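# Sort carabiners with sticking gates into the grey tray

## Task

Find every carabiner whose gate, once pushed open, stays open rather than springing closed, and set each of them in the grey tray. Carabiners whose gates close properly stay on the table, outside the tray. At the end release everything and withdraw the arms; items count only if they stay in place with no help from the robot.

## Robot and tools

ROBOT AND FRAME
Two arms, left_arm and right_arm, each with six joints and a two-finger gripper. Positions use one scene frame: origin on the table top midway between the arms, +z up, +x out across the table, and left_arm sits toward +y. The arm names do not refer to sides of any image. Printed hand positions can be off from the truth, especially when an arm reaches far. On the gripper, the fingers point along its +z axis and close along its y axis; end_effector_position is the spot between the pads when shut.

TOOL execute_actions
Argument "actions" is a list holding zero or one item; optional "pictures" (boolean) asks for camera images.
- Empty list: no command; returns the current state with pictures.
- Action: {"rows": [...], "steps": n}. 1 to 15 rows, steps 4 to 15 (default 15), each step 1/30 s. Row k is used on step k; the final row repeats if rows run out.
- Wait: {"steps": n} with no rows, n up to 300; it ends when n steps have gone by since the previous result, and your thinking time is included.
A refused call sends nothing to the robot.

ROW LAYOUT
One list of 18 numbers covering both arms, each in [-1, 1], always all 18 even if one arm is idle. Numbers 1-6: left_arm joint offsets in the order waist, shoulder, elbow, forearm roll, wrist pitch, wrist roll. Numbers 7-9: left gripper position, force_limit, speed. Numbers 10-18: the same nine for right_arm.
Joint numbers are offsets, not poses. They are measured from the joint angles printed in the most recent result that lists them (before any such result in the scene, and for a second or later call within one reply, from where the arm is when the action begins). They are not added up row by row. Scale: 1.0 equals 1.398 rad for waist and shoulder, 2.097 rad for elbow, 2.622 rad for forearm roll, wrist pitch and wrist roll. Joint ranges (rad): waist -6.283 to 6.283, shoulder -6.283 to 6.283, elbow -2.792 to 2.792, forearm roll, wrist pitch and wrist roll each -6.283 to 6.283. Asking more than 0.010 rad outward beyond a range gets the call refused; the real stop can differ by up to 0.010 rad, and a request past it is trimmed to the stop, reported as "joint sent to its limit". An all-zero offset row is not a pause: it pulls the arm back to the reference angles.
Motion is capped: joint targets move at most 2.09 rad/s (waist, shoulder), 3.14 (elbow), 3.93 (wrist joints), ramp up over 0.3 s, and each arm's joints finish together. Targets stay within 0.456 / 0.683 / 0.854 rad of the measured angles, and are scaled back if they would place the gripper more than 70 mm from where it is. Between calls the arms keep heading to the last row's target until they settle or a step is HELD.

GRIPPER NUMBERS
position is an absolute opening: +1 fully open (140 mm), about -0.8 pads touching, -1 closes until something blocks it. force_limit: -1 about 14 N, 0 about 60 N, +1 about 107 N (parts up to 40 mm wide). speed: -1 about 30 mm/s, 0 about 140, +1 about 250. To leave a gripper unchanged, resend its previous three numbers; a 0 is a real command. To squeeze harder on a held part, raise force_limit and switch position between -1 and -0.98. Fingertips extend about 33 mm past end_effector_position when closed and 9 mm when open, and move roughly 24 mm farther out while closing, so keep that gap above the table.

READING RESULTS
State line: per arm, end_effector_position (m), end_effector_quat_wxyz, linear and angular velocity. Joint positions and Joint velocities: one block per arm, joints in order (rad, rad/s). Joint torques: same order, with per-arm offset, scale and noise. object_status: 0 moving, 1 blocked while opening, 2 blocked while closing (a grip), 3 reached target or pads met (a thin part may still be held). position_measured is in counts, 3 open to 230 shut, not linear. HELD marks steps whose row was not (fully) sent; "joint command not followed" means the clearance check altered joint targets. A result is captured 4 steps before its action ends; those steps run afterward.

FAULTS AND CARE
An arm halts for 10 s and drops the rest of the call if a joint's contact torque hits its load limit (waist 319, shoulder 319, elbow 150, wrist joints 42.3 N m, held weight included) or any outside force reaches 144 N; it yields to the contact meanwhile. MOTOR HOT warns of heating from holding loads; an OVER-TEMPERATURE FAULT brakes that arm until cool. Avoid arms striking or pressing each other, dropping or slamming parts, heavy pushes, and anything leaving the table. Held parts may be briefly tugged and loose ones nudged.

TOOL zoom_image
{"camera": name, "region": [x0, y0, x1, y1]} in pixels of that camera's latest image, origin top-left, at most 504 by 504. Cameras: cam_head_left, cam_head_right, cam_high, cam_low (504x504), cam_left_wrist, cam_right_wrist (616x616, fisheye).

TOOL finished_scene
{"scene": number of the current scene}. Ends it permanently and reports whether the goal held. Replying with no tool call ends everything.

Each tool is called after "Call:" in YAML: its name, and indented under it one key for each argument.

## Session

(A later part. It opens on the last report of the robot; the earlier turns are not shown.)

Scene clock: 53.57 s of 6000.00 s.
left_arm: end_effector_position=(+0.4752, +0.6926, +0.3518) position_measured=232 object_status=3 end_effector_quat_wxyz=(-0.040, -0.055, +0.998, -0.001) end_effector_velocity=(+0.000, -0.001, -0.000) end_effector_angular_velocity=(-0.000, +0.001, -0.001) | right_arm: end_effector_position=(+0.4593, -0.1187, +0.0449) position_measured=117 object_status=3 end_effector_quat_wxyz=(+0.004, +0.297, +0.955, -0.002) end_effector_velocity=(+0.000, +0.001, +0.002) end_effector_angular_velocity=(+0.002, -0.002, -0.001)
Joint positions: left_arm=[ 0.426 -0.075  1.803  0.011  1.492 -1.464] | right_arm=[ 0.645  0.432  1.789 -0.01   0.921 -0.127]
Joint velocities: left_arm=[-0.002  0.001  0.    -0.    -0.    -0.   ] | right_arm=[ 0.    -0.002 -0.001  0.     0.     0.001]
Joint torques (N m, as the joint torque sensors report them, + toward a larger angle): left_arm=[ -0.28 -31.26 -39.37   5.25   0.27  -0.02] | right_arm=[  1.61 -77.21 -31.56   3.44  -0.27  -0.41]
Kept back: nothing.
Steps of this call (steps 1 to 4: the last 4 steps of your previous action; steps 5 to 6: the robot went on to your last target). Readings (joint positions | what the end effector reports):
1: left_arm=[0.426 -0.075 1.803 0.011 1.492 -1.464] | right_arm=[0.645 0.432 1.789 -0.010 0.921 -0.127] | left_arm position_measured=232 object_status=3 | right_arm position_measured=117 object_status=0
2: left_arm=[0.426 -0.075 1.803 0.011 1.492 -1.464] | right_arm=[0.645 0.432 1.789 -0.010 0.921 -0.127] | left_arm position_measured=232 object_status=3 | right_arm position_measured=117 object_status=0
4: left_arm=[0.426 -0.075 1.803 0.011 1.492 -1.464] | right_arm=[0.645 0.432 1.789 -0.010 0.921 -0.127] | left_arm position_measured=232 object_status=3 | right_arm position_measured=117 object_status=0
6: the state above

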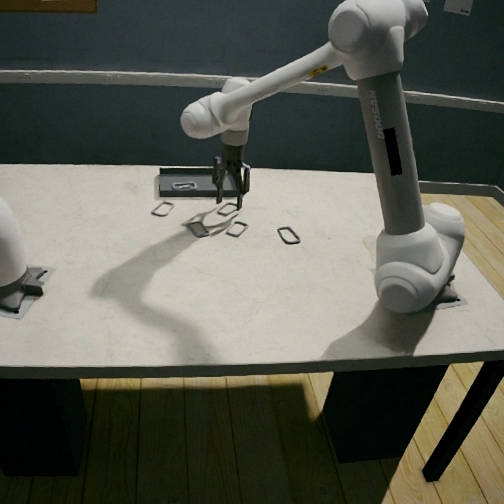

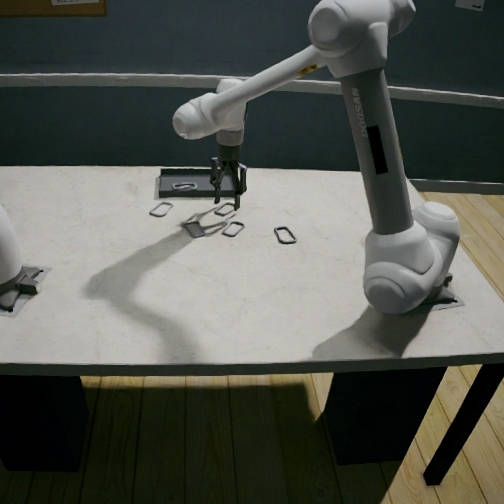

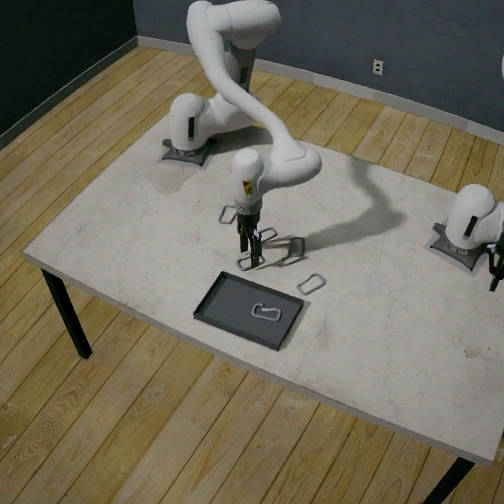

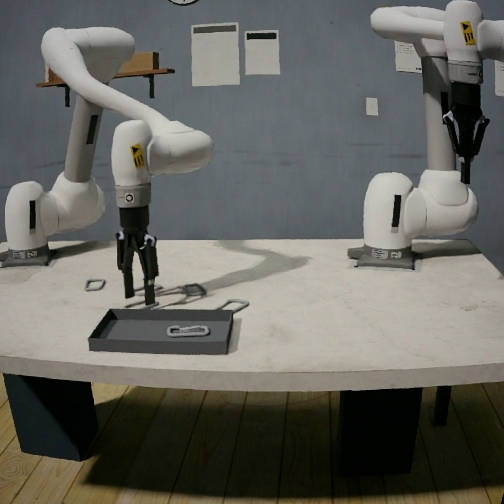

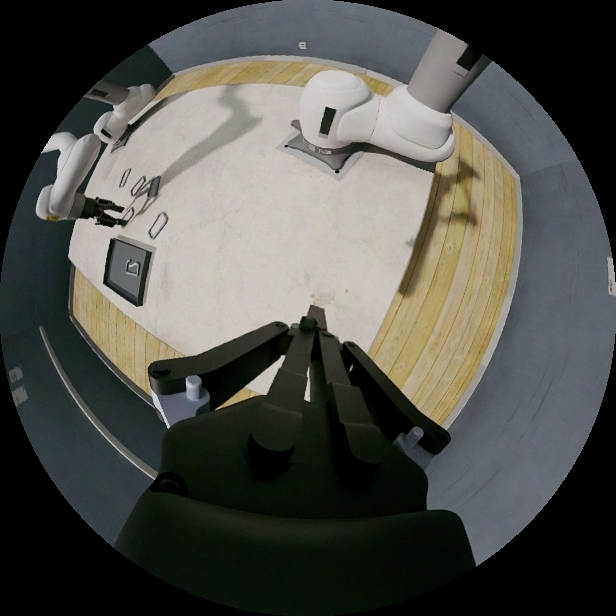

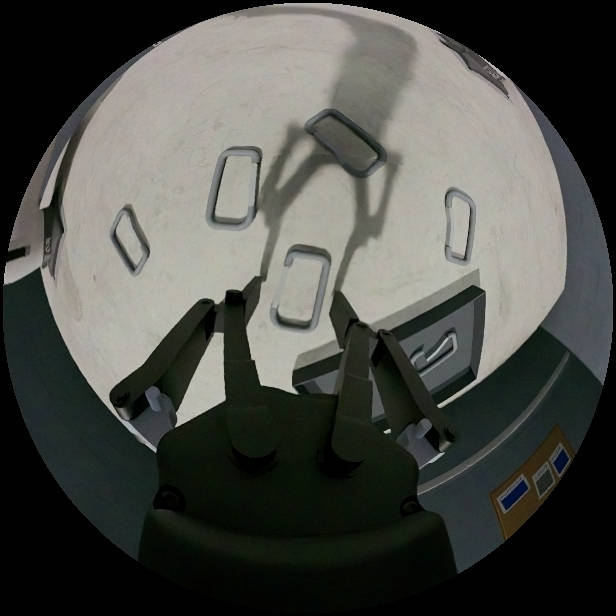

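Call:
execute_actions:
  actions:
    - {"rows":[[0,0,0,0,0,0,-1,-0.5,0,0,0.0057,0.0034,0,-0.0058,0,0.1,0,0],[0,0,0,0,0,0,-1,-0.5,0,0,0.0057,0.0034,0,-0.0058,0,0.1,0,0],[0,0,0,0,0,0,-1,-0.5,0,0,0.0057,0.0034,0,-0.0058,0,0.1,0,0],[0,0,0,0,0,0,-1,-0.5,0,0,0.0057,0.0034,0,-0.0058,0,0.1,0,0],[0,0,0,0,0,0,-1,-0.5,0,0,0.0057,0.0034,0,-0.0058,0,0.1,0,0],[0,0,0,0,0,0,-1,-0.5,0,0,0.0057,0.0034,0,-0.0058,0,0.1,0,0],[0,0,0,0,0,0,-1,-0.5,0,0,0.0057,0.0034,0,-0.0058,0,-0.46,-0.5,0]],"steps":15}

Call:
execute_actions:
  actions:
    - {"steps":10}
  pictures: true

Call:
zoom_image:
  camera: "cam_right_wrist"
  region: [220,210,400,390]

Scene clock: 54.37 s of 6000.00 s.
left_arm: end_effector_position=(+0.4752, +0.6926, +0.3518) position_measured=232 object_status=3 end_effector_quat_wxyz=(-0.040, -0.055, +0.998, -0.001) end_effector_velocity=(+0.000, +0.000, -0.001) end_effector_angular_velocity=(-0.001, +0.002, -0.001) | right_arm: end_effector_position=(+0.4589, -0.1191, +0.0363) position_measured=142 object_status=0 end_effector_quat_wxyz=(+0.004, +0.297, +0.955, -0.002) end_effector_velocity=(-0.001, -0.001, -0.003) end_effector_angular_velocity=(-0.003, +0.003, +0.000)
Joint positions: left_arm=[ 0.426 -0.075  1.803  0.011  1.492 -1.464] | right_arm=[ 0.645  0.439  1.796 -0.01   0.906 -0.128]
Joint velocities: left_arm=[ 0.001  0.001  0.    -0.     0.     0.002] | right_arm=[ 0.     0.003  0.001  0.    -0.    -0.001]
Joint torques (N m, as the joint torque sensors report them, + toward a larger angle): left_arm=[ -0.01 -30.93 -39.22   5.2    0.36   0.03] | right_arm=[  4.89 -78.83 -30.96   3.52  -0.48  -0.16]
Steps of this call (steps 1 to 13: the robot went on to your last target; steps 14 to 24: the first 11 steps of this action). Readings (joint positions | what the end effector reports):
14: left_arm=[0.426 -0.075 1.803 0.011 1.492 -1.464] | right_arm=[0.645 0.432 1.789 -0.010 0.921 -0.128] | left_arm position_measured=232 object_status=3 | right_arm position_measured=117 object_status=3
15: left_arm=[0.426 -0.075 1.803 0.011 1.492 -1.464] | right_arm=[0.645 0.433 1.790 -0.010 0.918 -0.128] | left_arm position_measured=232 object_status=3 | right_arm position_measured=117 object_status=3
17: left_arm=[0.426 -0.075 1.803 0.011 1.492 -1.464] | right_arm=[0.645 0.437 1.794 -0.010 0.911 -0.128] | left_arm position_measured=232 object_status=3 | right_arm position_measured=117 object_status=3
21: left_arm=[0.426 -0.075 1.803 0.011 1.492 -1.464] | right_arm=[0.645 0.439 1.796 -0.010 0.907 -0.128] | left_arm position_measured=232 object_status=3 | right_arm position_measured=119 object_status=0
24: the state above

Scene clock: 54.70 s of 6000.00 s.
left_arm: end_effector_position=(+0.4752, +0.6926, +0.3518) position_measured=232 object_status=3 end_effector_quat_wxyz=(-0.040, -0.055, +0.998, -0.001) end_effector_velocity=(+0.000, +0.000, -0.001) end_effector_angular_velocity=(-0.001, +0.002, +0.001) | right_arm: end_effector_position=(+0.4590, -0.1189, +0.0363) position_measured=171 object_status=2 end_effector_quat_wxyz=(+0.004, +0.297, +0.955, -0.001) end_effector_velocity=(-0.001, -0.000, -0.000) end_effector_angular_velocity=(-0.000, +0.000, +0.000)
Joint positions: left_arm=[ 0.426 -0.075  1.803  0.011  1.492 -1.464] | right_arm=[ 0.645  0.439  1.796 -0.01   0.906 -0.128]
Joint velocities: left_arm=[ 0.001  0.002  0.    -0.     0.     0.   ] | right_arm=[ 0.    -0.001  0.001  0.     0.     0.   ]
Joint torques (N m, as the joint torque sensors report them, + toward a larger angle): left_arm=[  0.1  -30.52 -39.21   5.31   0.31   0.05] | right_arm=[  2.1  -32.54   5.37   3.05   5.58  -0.35]
Kept back: nothing.
Steps of this call (steps 1 to 4: the last 4 steps of your previous action; steps 5 to 10: the robot went on to your last target). Readings (joint positions | what the end effector reports):
1: left_arm=[0.426 -0.075 1.803 0.011 1.492 -1.464] | right_arm=[0.645 0.439 1.796 -0.010 0.906 -0.128] | left_arm position_measured=232 object_status=3 | right_arm position_measured=150 object_status=0
2: left_arm=[0.426 -0.075 1.803 0.011 1.492 -1.464] | right_arm=[0.645 0.439 1.796 -0.010 0.906 -0.128] | left_arm position_measured=232 object_status=3 | right_arm position_measured=157 object_status=0
4: left_arm=[0.426 -0.075 1.803 0.011 1.492 -1.464] | right_arm=[0.645 0.439 1.796 -0.010 0.906 -0.128] | left_arm position_measured=232 object_status=3 | right_arm position_measured=171 object_status=0
8: left_arm=[0.426 -0.075 1.803 0.011 1.492 -1.464] | right_arm=[0.645 0.439 1.796 -0.010 0.906 -0.128] | left_arm position_measured=232 object_status=3 | right_arm position_measured=171 object_status=0
10: the state above

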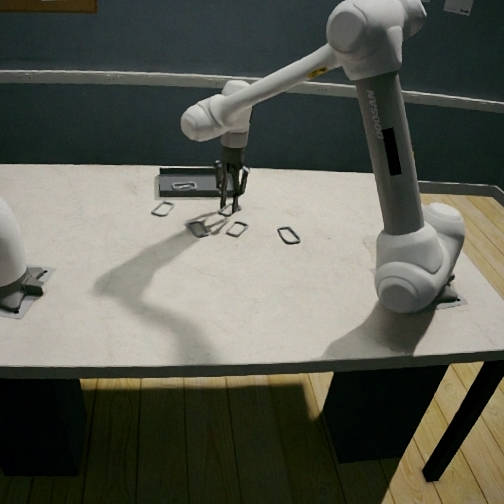

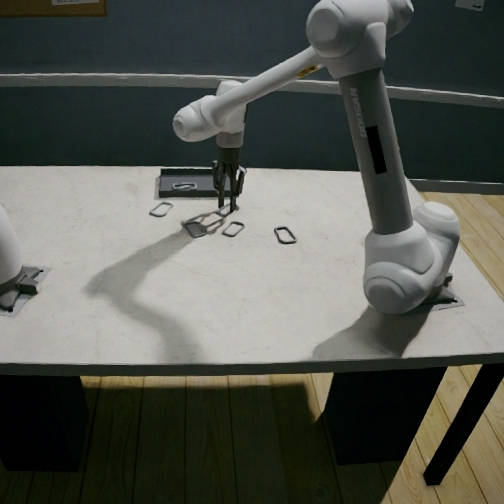

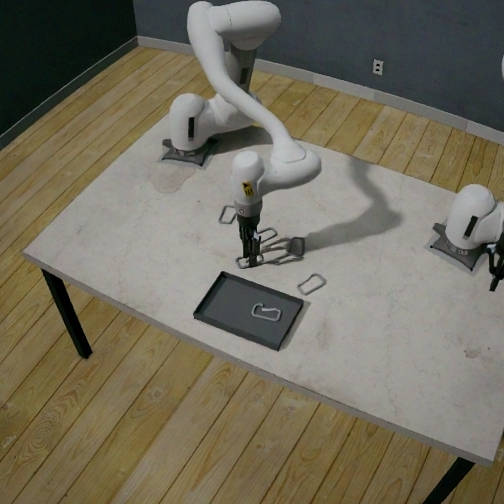

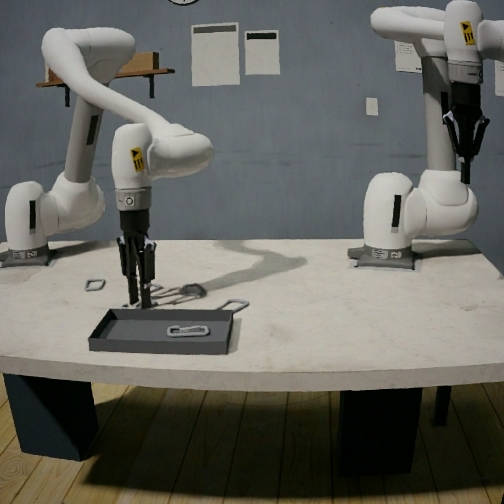

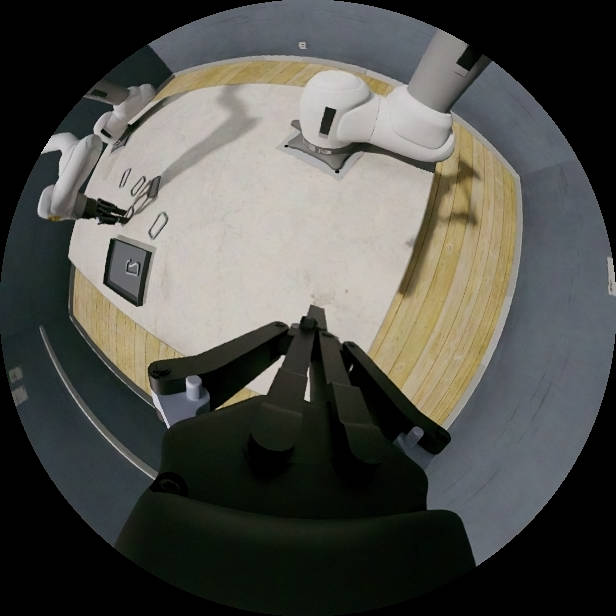

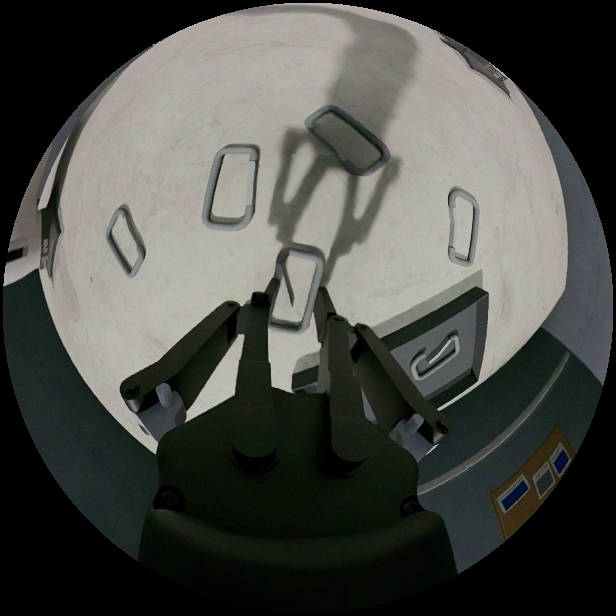

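Region (220, 210, 400, 390) of cam_right_wrist's 616x616 image, scaled by 2.800, with more detail than that image has.

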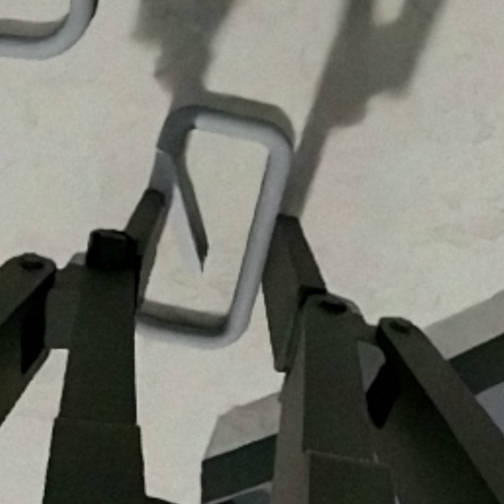

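Opened well. Reopen.

Call:
execute_actions:
  actions:
    - {"rows":[[0,0,0,0,0,0,-1,-0.5,0,0,-0.0008,-0.0005,0,0.0008,0,0.1,0,0]],"steps":15}

Call:
execute_actions:
  actions:
    - {"steps":6}
  pictures: true

Call:
zoom_image:
  camera: "cam_right_wrist"
  region: [220,210,400,390]

Scene clock: 55.27 s of 6000.00 s.
left_arm: end_effector_position=(+0.4752, +0.6926, +0.3518) position_measured=232 object_status=3 end_effector_quat_wxyz=(-0.040, -0.055, +0.998, -0.001) end_effector_velocity=(-0.000, -0.000, +0.000) end_effector_angular_velocity=(-0.000, -0.001, -0.001) | right_arm: end_effector_position=(+0.4591, -0.1189, +0.0374) position_measured=117 object_status=0 end_effector_quat_wxyz=(+0.004, +0.297, +0.955, -0.002) end_effector_velocity=(+0.001, +0.000, +0.002) end_effector_angular_velocity=(+0.002, -0.003, +0.002)
Joint positions: left_arm=[ 0.426 -0.075  1.803  0.011  1.492 -1.464] | right_arm=[ 0.645  0.439  1.795 -0.01   0.908 -0.128]
Joint velocities: left_arm=[-0.001 -0.001  0.    -0.     0.     0.   ] | right_arm=[ 0.    -0.003 -0.    -0.001 -0.    -0.   ]
Joint torques (N m, as the joint torque sensors report them, + toward a larger angle): left_arm=[ -0.7  -30.85 -39.11   5.2    0.37   0.12] | right_arm=[  3.61 -77.2  -32.52   3.47  -0.28  -0.36]
Steps of this call (steps 1 to 6: the robot went on to your last target; steps 7 to 17: the first 11 steps of this action). Readings (joint positions | what the end effector reports):
7: left_arm=[0.426 -0.075 1.803 0.011 1.492 -1.464] | right_arm=[0.645 0.439 1.796 -0.010 0.906 -0.128] | left_arm position_measured=232 object_status=3 | right_arm position_measured=171 object_status=0
8: left_arm=[0.426 -0.075 1.803 0.011 1.492 -1.464] | right_arm=[0.645 0.439 1.796 -0.010 0.907 -0.128] | left_arm position_measured=232 object_status=3 | right_arm position_measured=171 object_status=0
10: left_arm=[0.426 -0.075 1.803 0.011 1.492 -1.464] | right_arm=[0.645 0.439 1.796 -0.010 0.907 -0.128] | left_arm position_measured=232 object_status=3 | right_arm position_measured=153 object_status=0
14: left_arm=[0.426 -0.075 1.803 0.011 1.492 -1.464] | right_arm=[0.645 0.439 1.795 -0.010 0.908 -0.128] | left_arm position_measured=232 object_status=3 | right_arm position_measured=123 object_status=0
17: the state above

Scene clock: 55.47 s of 6000.00 s.
left_arm: end_effector_position=(+0.4752, +0.6926, +0.3518) position_measured=232 object_status=3 end_effector_quat_wxyz=(-0.040, -0.055, +0.998, -0.001) end_effector_velocity=(+0.000, -0.000, -0.000) end_effector_angular_velocity=(-0.000, +0.000, +0.000) | right_arm: end_effector_position=(+0.4591, -0.1188, +0.0375) position_measured=117 object_status=3 end_effector_quat_wxyz=(+0.004, +0.297, +0.955, -0.001) end_effector_velocity=(-0.000, -0.000, -0.001) end_effector_angular_velocity=(-0.001, +0.000, +0.001)
Joint positions: left_arm=[ 0.426 -0.075  1.803  0.011  1.492 -1.464] | right_arm=[ 0.645  0.438  1.795 -0.01   0.908 -0.128]
Joint velocities: left_arm=[-0.001  0.     0.    -0.     0.    -0.001] | right_arm=[ 0.     0.001  0.    -0.001  0.    -0.   ]
Joint torques (N m, as the joint torque sensors report them, + toward a larger angle): left_arm=[ -0.3  -30.88 -39.07   5.23   0.29   0.12] | right_arm=[  4.31 -77.23 -31.38   3.62  -0.21  -0.17]
Kept back: nothing.
Steps of this call (steps 1 to 4: the last 4 steps of your previous action; steps 5 to 6: the robot went on to your last target). Readings (joint positions | what the end effector reports):
1: left_arm=[0.426 -0.075 1.803 0.011 1.492 -1.464] | right_arm=[0.645 0.439 1.795 -0.010 0.908 -0.128] | left_arm position_measured=232 object_status=3 | right_arm position_measured=117 object_status=0
2: left_arm=[0.426 -0.075 1.803 0.011 1.492 -1.464] | right_arm=[0.645 0.438 1.795 -0.010 0.908 -0.128] | left_arm position_measured=232 object_status=3 | right_arm position_measured=117 object_status=0
4: left_arm=[0.426 -0.075 1.803 0.011 1.492 -1.464] | right_arm=[0.645 0.438 1.795 -0.010 0.908 -0.128] | left_arm position_measured=232 object_status=3 | right_arm position_measured=117 object_status=3
6: the state above

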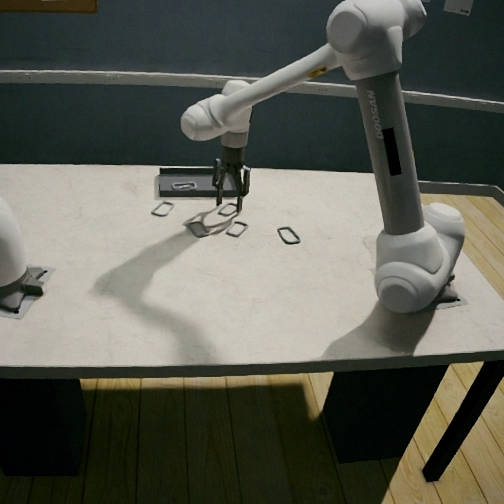

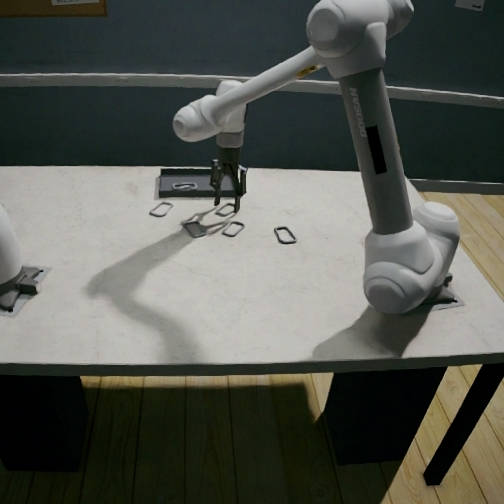

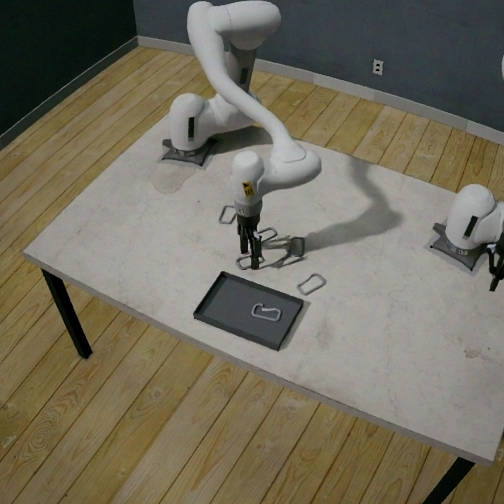

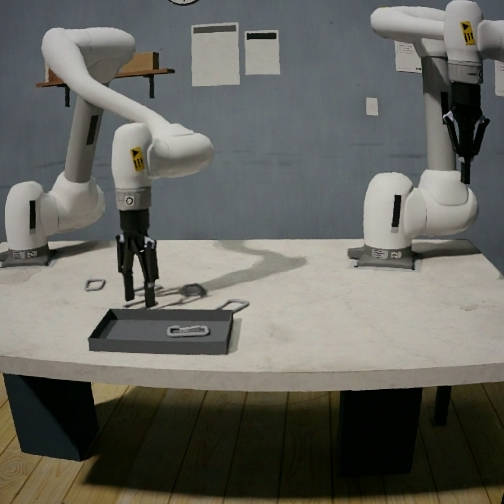

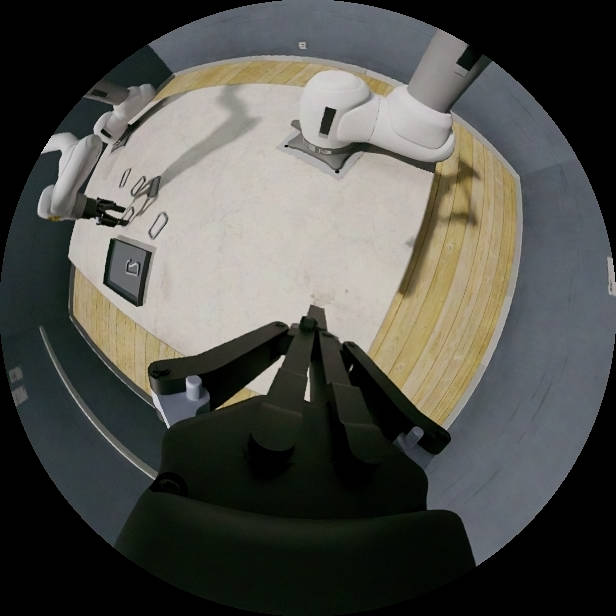

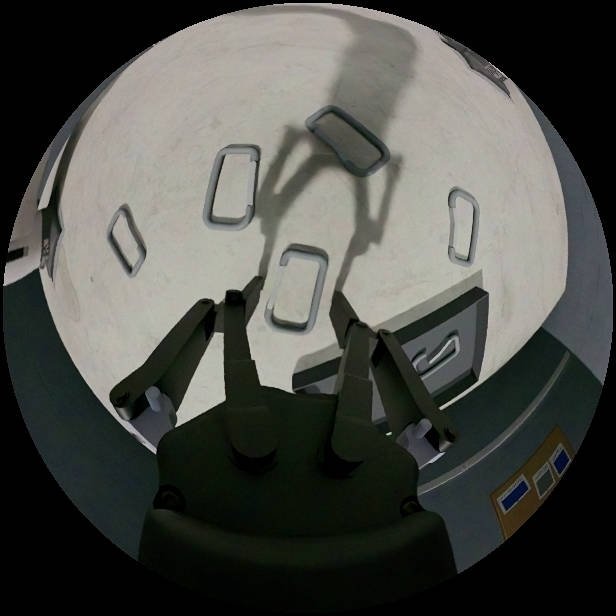

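Region (220, 210, 400, 390) of cam_right_wrist's 616x616 image, scaled by 2.800, with more detail than that image has.

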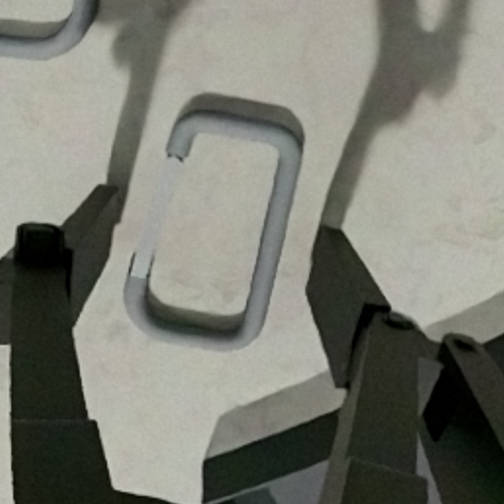

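Call:
execute_actions:
  actions:
    - {"rows":[[0,0,0,0,0,0,-1,-0.5,0,0,-0.012,-0.007,0,0.012,0,0.1,0,0],[0,0,0,0,0,0,-1,-0.5,0,0,-0.024,-0.014,0,0.024,0,0.1,0,0],[0,0,0,0,0,0,-1,-0.5,0,0,-0.024,-0.014,0,0.024,0,0.1,0,0],[0,0,0,0,0,0,-1,-0.5,0,0,-0.024,-0.014,0,0.024,0,0.1,0,0],[0,0,0,0,0,0,-1,-0.5,0,0.06,-0.02,-0.025,0,0.03,-0.09,0.1,0,0],[0,0,0,0,0,0,-1,-0.5,0,0.12,-0.01,-0.035,0,0.03,-0.18,0.1,0,0],[0,0,0,0,0,0,-1,-0.5,0,0.187,0.006,-0.04,0,0.029,-0.266,0.1,0,0]],"steps":15}

Call:
execute_actions:
  actions:
    - {"steps":12}
  pictures: true

Call:
zoom_image:
  camera: "cam_right_wrist"
  region: [220,210,400,390]

Scene clock: 56.30 s of 6000.00 s.
left_arm: end_effector_position=(+0.4752, +0.6926, +0.3518) position_measured=232 object_status=3 end_effector_quat_wxyz=(-0.040, -0.055, +0.998, -0.001) end_effector_velocity=(-0.000, +0.000, +0.001) end_effector_angular_velocity=(+0.000, -0.002, +0.001) | right_arm: end_effector_position=(+0.4217, -0.0762, +0.0725) position_measured=117 object_status=3 end_effector_quat_wxyz=(+0.005, +0.154, +0.988, -0.001) end_effector_velocity=(-0.286, +0.266, -0.019) end_effector_angular_velocity=(-0.029, +0.016, +1.961)
Joint positions: left_arm=[ 0.426 -0.075  1.803  0.011  1.492 -1.464] | right_arm=[ 0.724  0.418  1.749 -0.01   0.971 -0.342]
Joint velocities: left_arm=[ 0.001 -0.002 -0.    -0.    -0.     0.   ] | right_arm=[ 0.543  0.098 -0.11  -0.     0.032 -1.418]
Joint torques (N m, as the joint torque sensors report them, + toward a larger angle): left_arm=[ -0.67 -30.64 -39.27   5.23   0.41   0.06] | right_arm=[ -0.52 -70.13 -29.58   3.12   0.13   0.2 ]
Steps of this call (steps 1 to 14: the robot went on to your last target; steps 15 to 25: the first 11 steps of this action). Readings (joint positions | what the end effector reports):
15: left_arm=[0.426 -0.075 1.803 0.011 1.492 -1.464] | right_arm=[0.645 0.438 1.795 -0.010 0.908 -0.128] | left_arm position_measured=232 object_status=3 | right_arm position_measured=117 object_status=3
16: left_arm=[0.426 -0.075 1.803 0.011 1.492 -1.464] | right_arm=[0.645 0.436 1.793 -0.010 0.914 -0.128] | left_arm position_measured=232 object_status=3 | right_arm position_measured=117 object_status=3
18: left_arm=[0.426 -0.075 1.803 0.011 1.492 -1.464] | right_arm=[0.645 0.421 1.779 -0.010 0.941 -0.128] | left_arm position_measured=232 object_status=3 | right_arm position_measured=117 object_status=3
22: left_arm=[0.426 -0.075 1.803 0.011 1.492 -1.464] | right_arm=[0.667 0.412 1.761 -0.010 0.967 -0.191] | left_arm position_measured=232 object_status=3 | right_arm position_measured=117 object_status=3
25: the state above

Scene clock: 56.70 s of 6000.00 s.
left_arm: end_effector_position=(+0.4752, +0.6926, +0.3518) position_measured=232 object_status=3 end_effector_quat_wxyz=(-0.040, -0.055, +0.998, -0.001) end_effector_velocity=(+0.000, -0.001, -0.000) end_effector_angular_velocity=(-0.001, +0.000, -0.002) | right_arm: end_effector_position=(+0.3196, +0.0033, +0.0696) position_measured=117 object_status=3 end_effector_quat_wxyz=(+0.003, -0.169, +0.986, -0.003) end_effector_velocity=(-0.057, +0.037, -0.001) end_effector_angular_velocity=(-0.002, +0.001, +0.340)
Joint positions: left_arm=[ 0.426 -0.075  1.803  0.011  1.492 -1.464] | right_arm=[ 0.902  0.446  1.712 -0.01   0.984 -0.813]
Joint velocities: left_arm=[-0.001  0.001  0.    -0.001  0.     0.001] | right_arm=[ 0.093  0.014 -0.02  -0.001  0.006 -0.246]
Joint torques (N m, as the joint torque sensors report them, + toward a larger angle): left_arm=[ -0.43 -30.99 -39.15   5.15   0.36   0.05] | right_arm=[-10.11 -81.54 -32.32   3.47  -0.03  -0.34]
Kept back: nothing.
Steps of this call (steps 1 to 4: the last 4 steps of your previous action; steps 5 to 12: the robot went on to your last target). Readings (joint positions | what the end effector reports):
1: left_arm=[0.426 -0.075 1.803 0.011 1.492 -1.464] | right_arm=[0.742 0.421 1.746 -0.010 0.972 -0.390] | left_arm position_measured=232 object_status=3 | right_arm position_measured=117 object_status=3
2: left_arm=[0.426 -0.075 1.803 0.011 1.492 -1.464] | right_arm=[0.760 0.424 1.742 -0.010 0.973 -0.436] | left_arm position_measured=232 object_status=3 | right_arm position_measured=117 object_status=3
4: left_arm=[0.426 -0.075 1.803 0.011 1.492 -1.464] | right_arm=[0.795 0.430 1.735 -0.010 0.976 -0.529] | left_arm position_measured=232 object_status=3 | right_arm position_measured=117 object_status=3
8: left_arm=[0.426 -0.075 1.803 0.011 1.492 -1.464] | right_arm=[0.863 0.440 1.720 -0.010 0.981 -0.711] | left_arm position_measured=232 object_status=3 | right_arm position_measured=117 object_status=3
12: the state above

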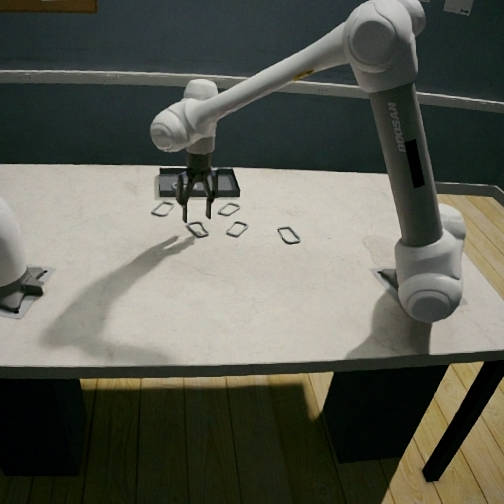

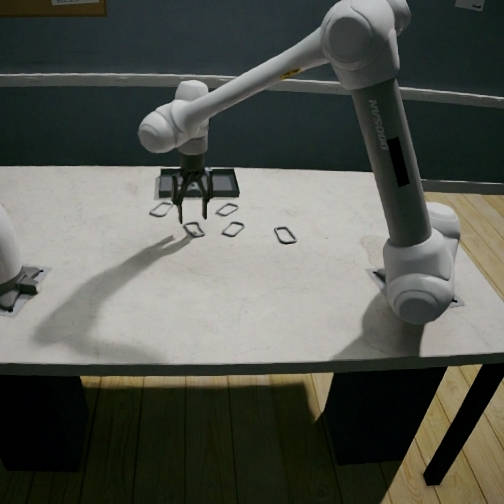

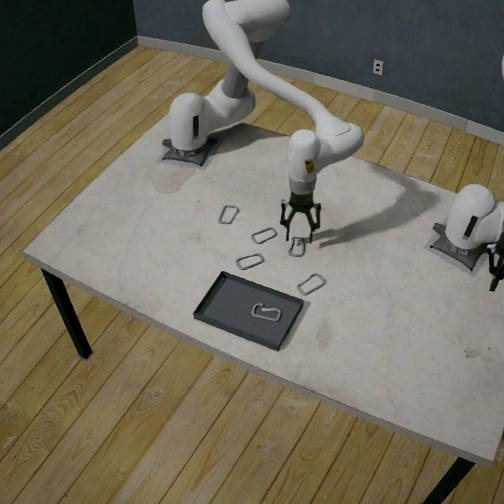

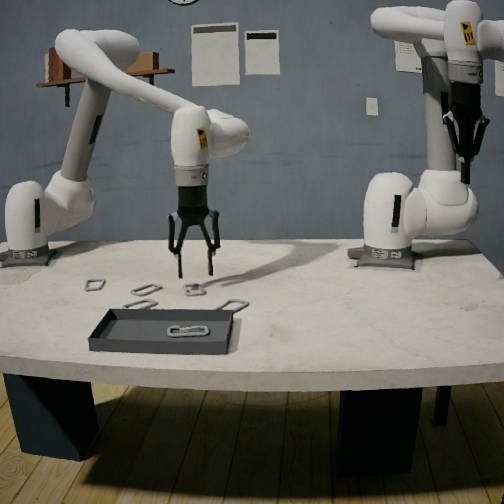

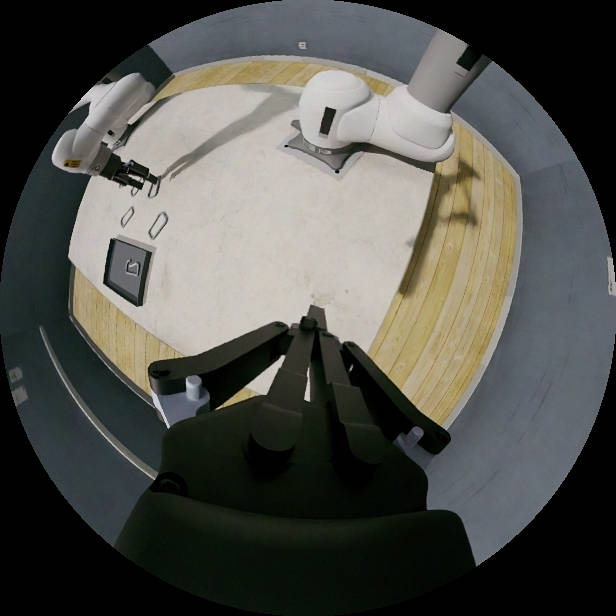

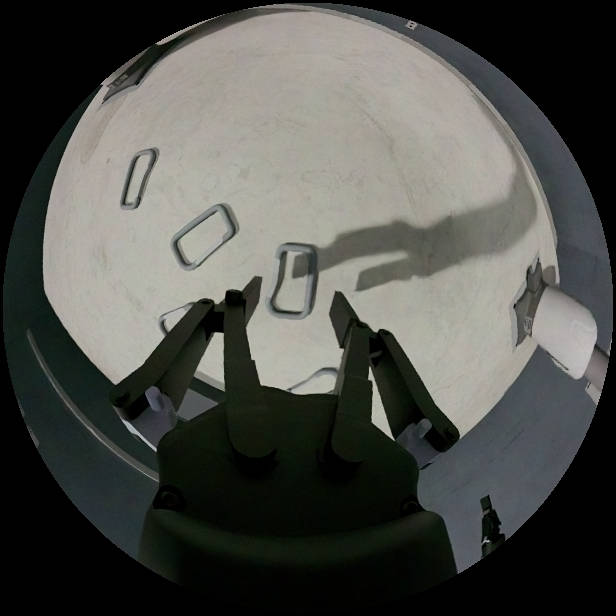

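Region (220, 210, 400, 390) of cam_right_wrist's 616x616 image, scaled by 2.800, with more detail than that image has.

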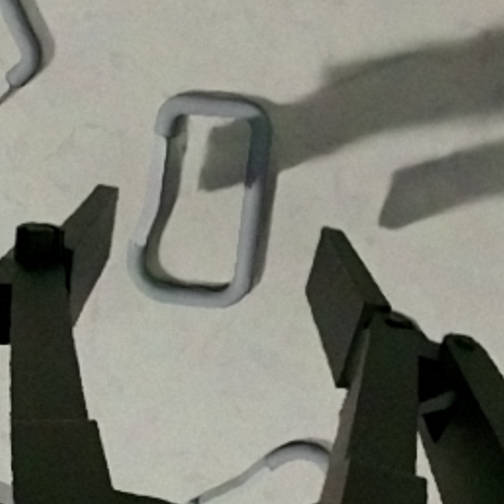

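Call:
execute_actions:
  actions:
    - {"rows":[[0,0,0,0,0,0,-1,-0.5,0,-0.005,0.0054,0.0148,0,-0.0148,-0.056,0.1,0,0]],"steps":15}

Call:
execute_actions:
  actions:
    - {"steps":5}
  pictures: true

Call:
zoom_image:
  camera: "cam_right_wrist"
  region: [220,210,400,390]

Scene clock: 57.33 s of 6000.00 s.
left_arm: end_effector_position=(+0.4752, +0.6926, +0.3518) position_measured=232 object_status=3 end_effector_quat_wxyz=(-0.040, -0.055, +0.998, -0.001) end_effector_velocity=(+0.000, +0.000, -0.001) end_effector_angular_velocity=(-0.001, +0.002, -0.001) | right_arm: end_effector_position=(+0.3203, -0.0057, +0.0501) position_measured=117 object_status=3 end_effector_quat_wxyz=(+0.003, -0.237, +0.972, -0.003) end_effector_velocity=(+0.001, -0.002, -0.003) end_effector_angular_velocity=(-0.000, -0.001, +0.020)
Joint positions: left_arm=[ 0.426 -0.075  1.803  0.011  1.492 -1.464] | right_arm=[ 0.896  0.454  1.743 -0.01   0.945 -0.958]
Joint velocities: left_arm=[ 0.     0.002 -0.    -0.     0.     0.001] | right_arm=[-0.002 -0.     0.006 -0.001 -0.007 -0.022]
Joint torques (N m, as the joint torque sensors report them, + toward a larger angle): left_arm=[ -0.51 -31.25 -39.17   5.22   0.39   0.01] | right_arm=[  3.1  -78.7  -32.55   3.55   0.28  -0.53]
Steps of this call (steps 1 to 8: the robot went on to your last target; steps 9 to 19: the first 11 steps of this action). Readings (joint positions | what the end effector reports):
9: left_arm=[0.426 -0.075 1.803 0.011 1.492 -1.464] | right_arm=[0.906 0.447 1.711 -0.010 0.984 -0.825] | left_arm position_measured=232 object_status=3 | right_arm position_measured=117 object_status=3
10: left_arm=[0.426 -0.075 1.803 0.011 1.492 -1.464] | right_arm=[0.906 0.447 1.712 -0.010 0.982 -0.832] | left_arm position_measured=232 object_status=3 | right_arm position_measured=117 object_status=3
12: left_arm=[0.426 -0.075 1.803 0.011 1.492 -1.464] | right_arm=[0.902 0.450 1.725 -0.010 0.967 -0.884] | left_arm position_measured=232 object_status=3 | right_arm position_measured=117 object_status=3
16: left_arm=[0.426 -0.075 1.803 0.011 1.492 -1.464] | right_arm=[0.896 0.453 1.741 -0.010 0.947 -0.953] | left_arm position_measured=232 object_status=3 | right_arm position_measured=117 object_status=3
19: the state above

Scene clock: 57.50 s of 6000.00 s.
left_arm: end_effector_position=(+0.4752, +0.6926, +0.3518) position_measured=232 object_status=3 end_effector_quat_wxyz=(-0.040, -0.055, +0.998, -0.001) end_effector_velocity=(+0.000, -0.001, +0.000) end_effector_angular_velocity=(-0.001, -0.001, -0.001) | right_arm: end_effector_position=(+0.3204, -0.0059, +0.0499) position_measured=117 object_status=3 end_effector_quat_wxyz=(+0.003, -0.237, +0.971, -0.003) end_effector_velocity=(+0.000, -0.000, -0.001) end_effector_angular_velocity=(-0.000, +0.000, +0.002)
Joint positions: left_arm=[ 0.426 -0.075  1.803  0.011  1.492 -1.464] | right_arm=[ 0.895  0.454  1.743 -0.01   0.945 -0.96 ]
Joint velocities: left_arm=[-0.001 -0.001 -0.    -0.001 -0.     0.   ] | right_arm=[-0.     0.001  0.    -0.    -0.001 -0.002]
Joint torques (N m, as the joint torque sensors report them, + toward a larger angle): left_arm=[ -0.22 -30.92 -39.27   5.16   0.36  -0.06] | right_arm=[  3.53 -79.91 -32.06   3.63  -0.2   -0.25]
Kept back: nothing.
Steps of this call (steps 1 to 4: the last 4 steps of your previous action; step 5: the robot went on to your last target). Readings (joint positions | what the end effector reports):
1: left_arm=[0.426 -0.075 1.803 0.011 1.492 -1.464] | right_arm=[0.895 0.454 1.743 -0.010 0.945 -0.959] | left_arm position_measured=232 object_status=3 | right_arm position_measured=117 object_status=3
2: left_arm=[0.426 -0.075 1.803 0.011 1.492 -1.464] | right_arm=[0.895 0.454 1.743 -0.010 0.945 -0.959] | left_arm position_measured=232 object_status=3 | right_arm position_measured=117 object_status=3
4: left_arm=[0.426 -0.075 1.803 0.011 1.492 -1.464] | right_arm=[0.895 0.454 1.743 -0.010 0.945 -0.960] | left_arm position_measured=232 object_status=3 | right_arm position_measured=117 object_status=3
5: the state above

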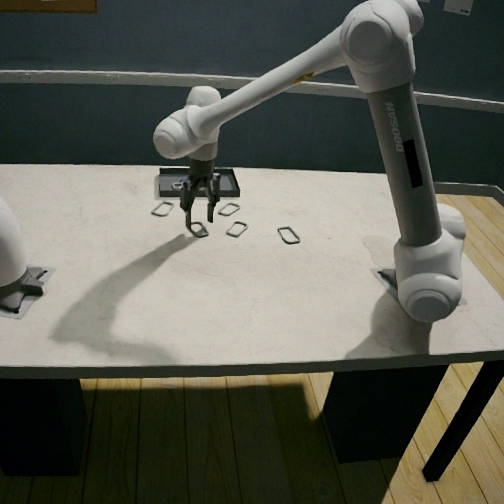

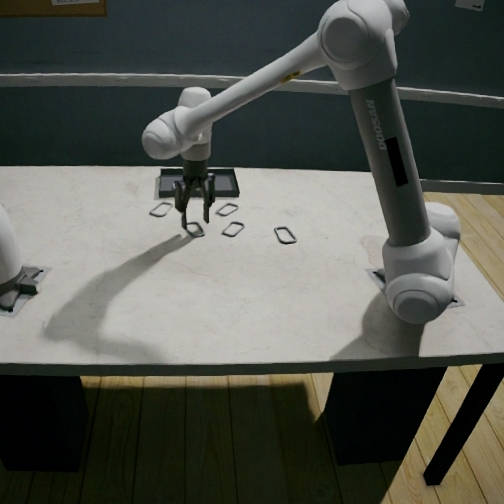

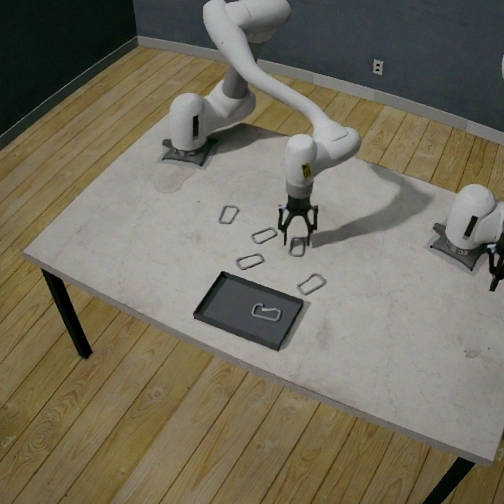

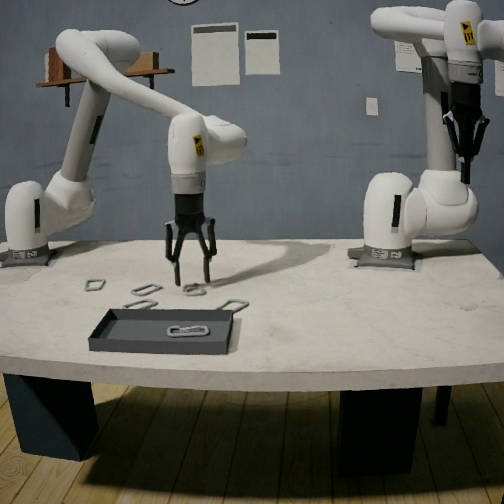

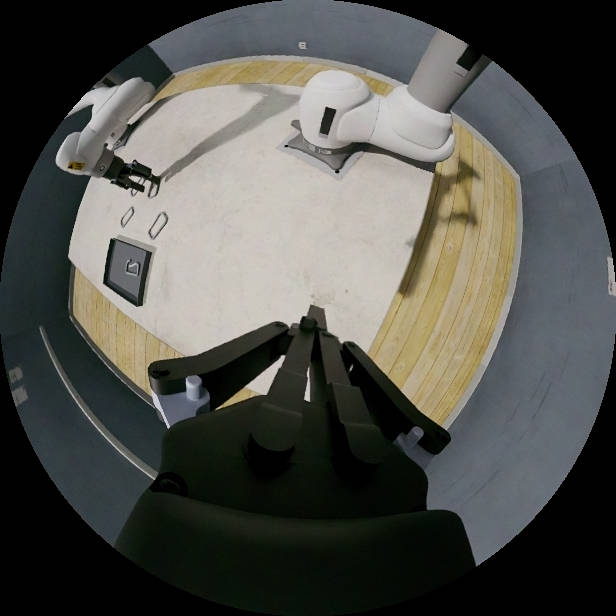

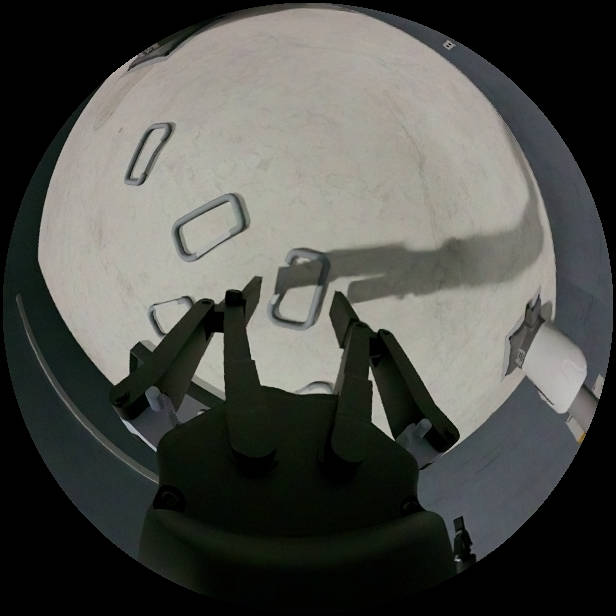

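Region (220, 210, 400, 390) of cam_right_wrist's 616x616 image, scaled by 2.800, with more detail than that image has.

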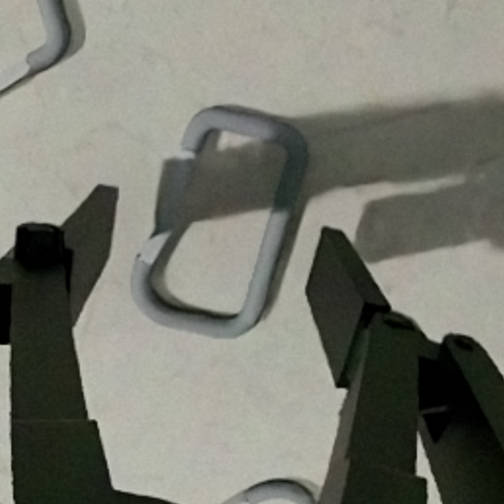

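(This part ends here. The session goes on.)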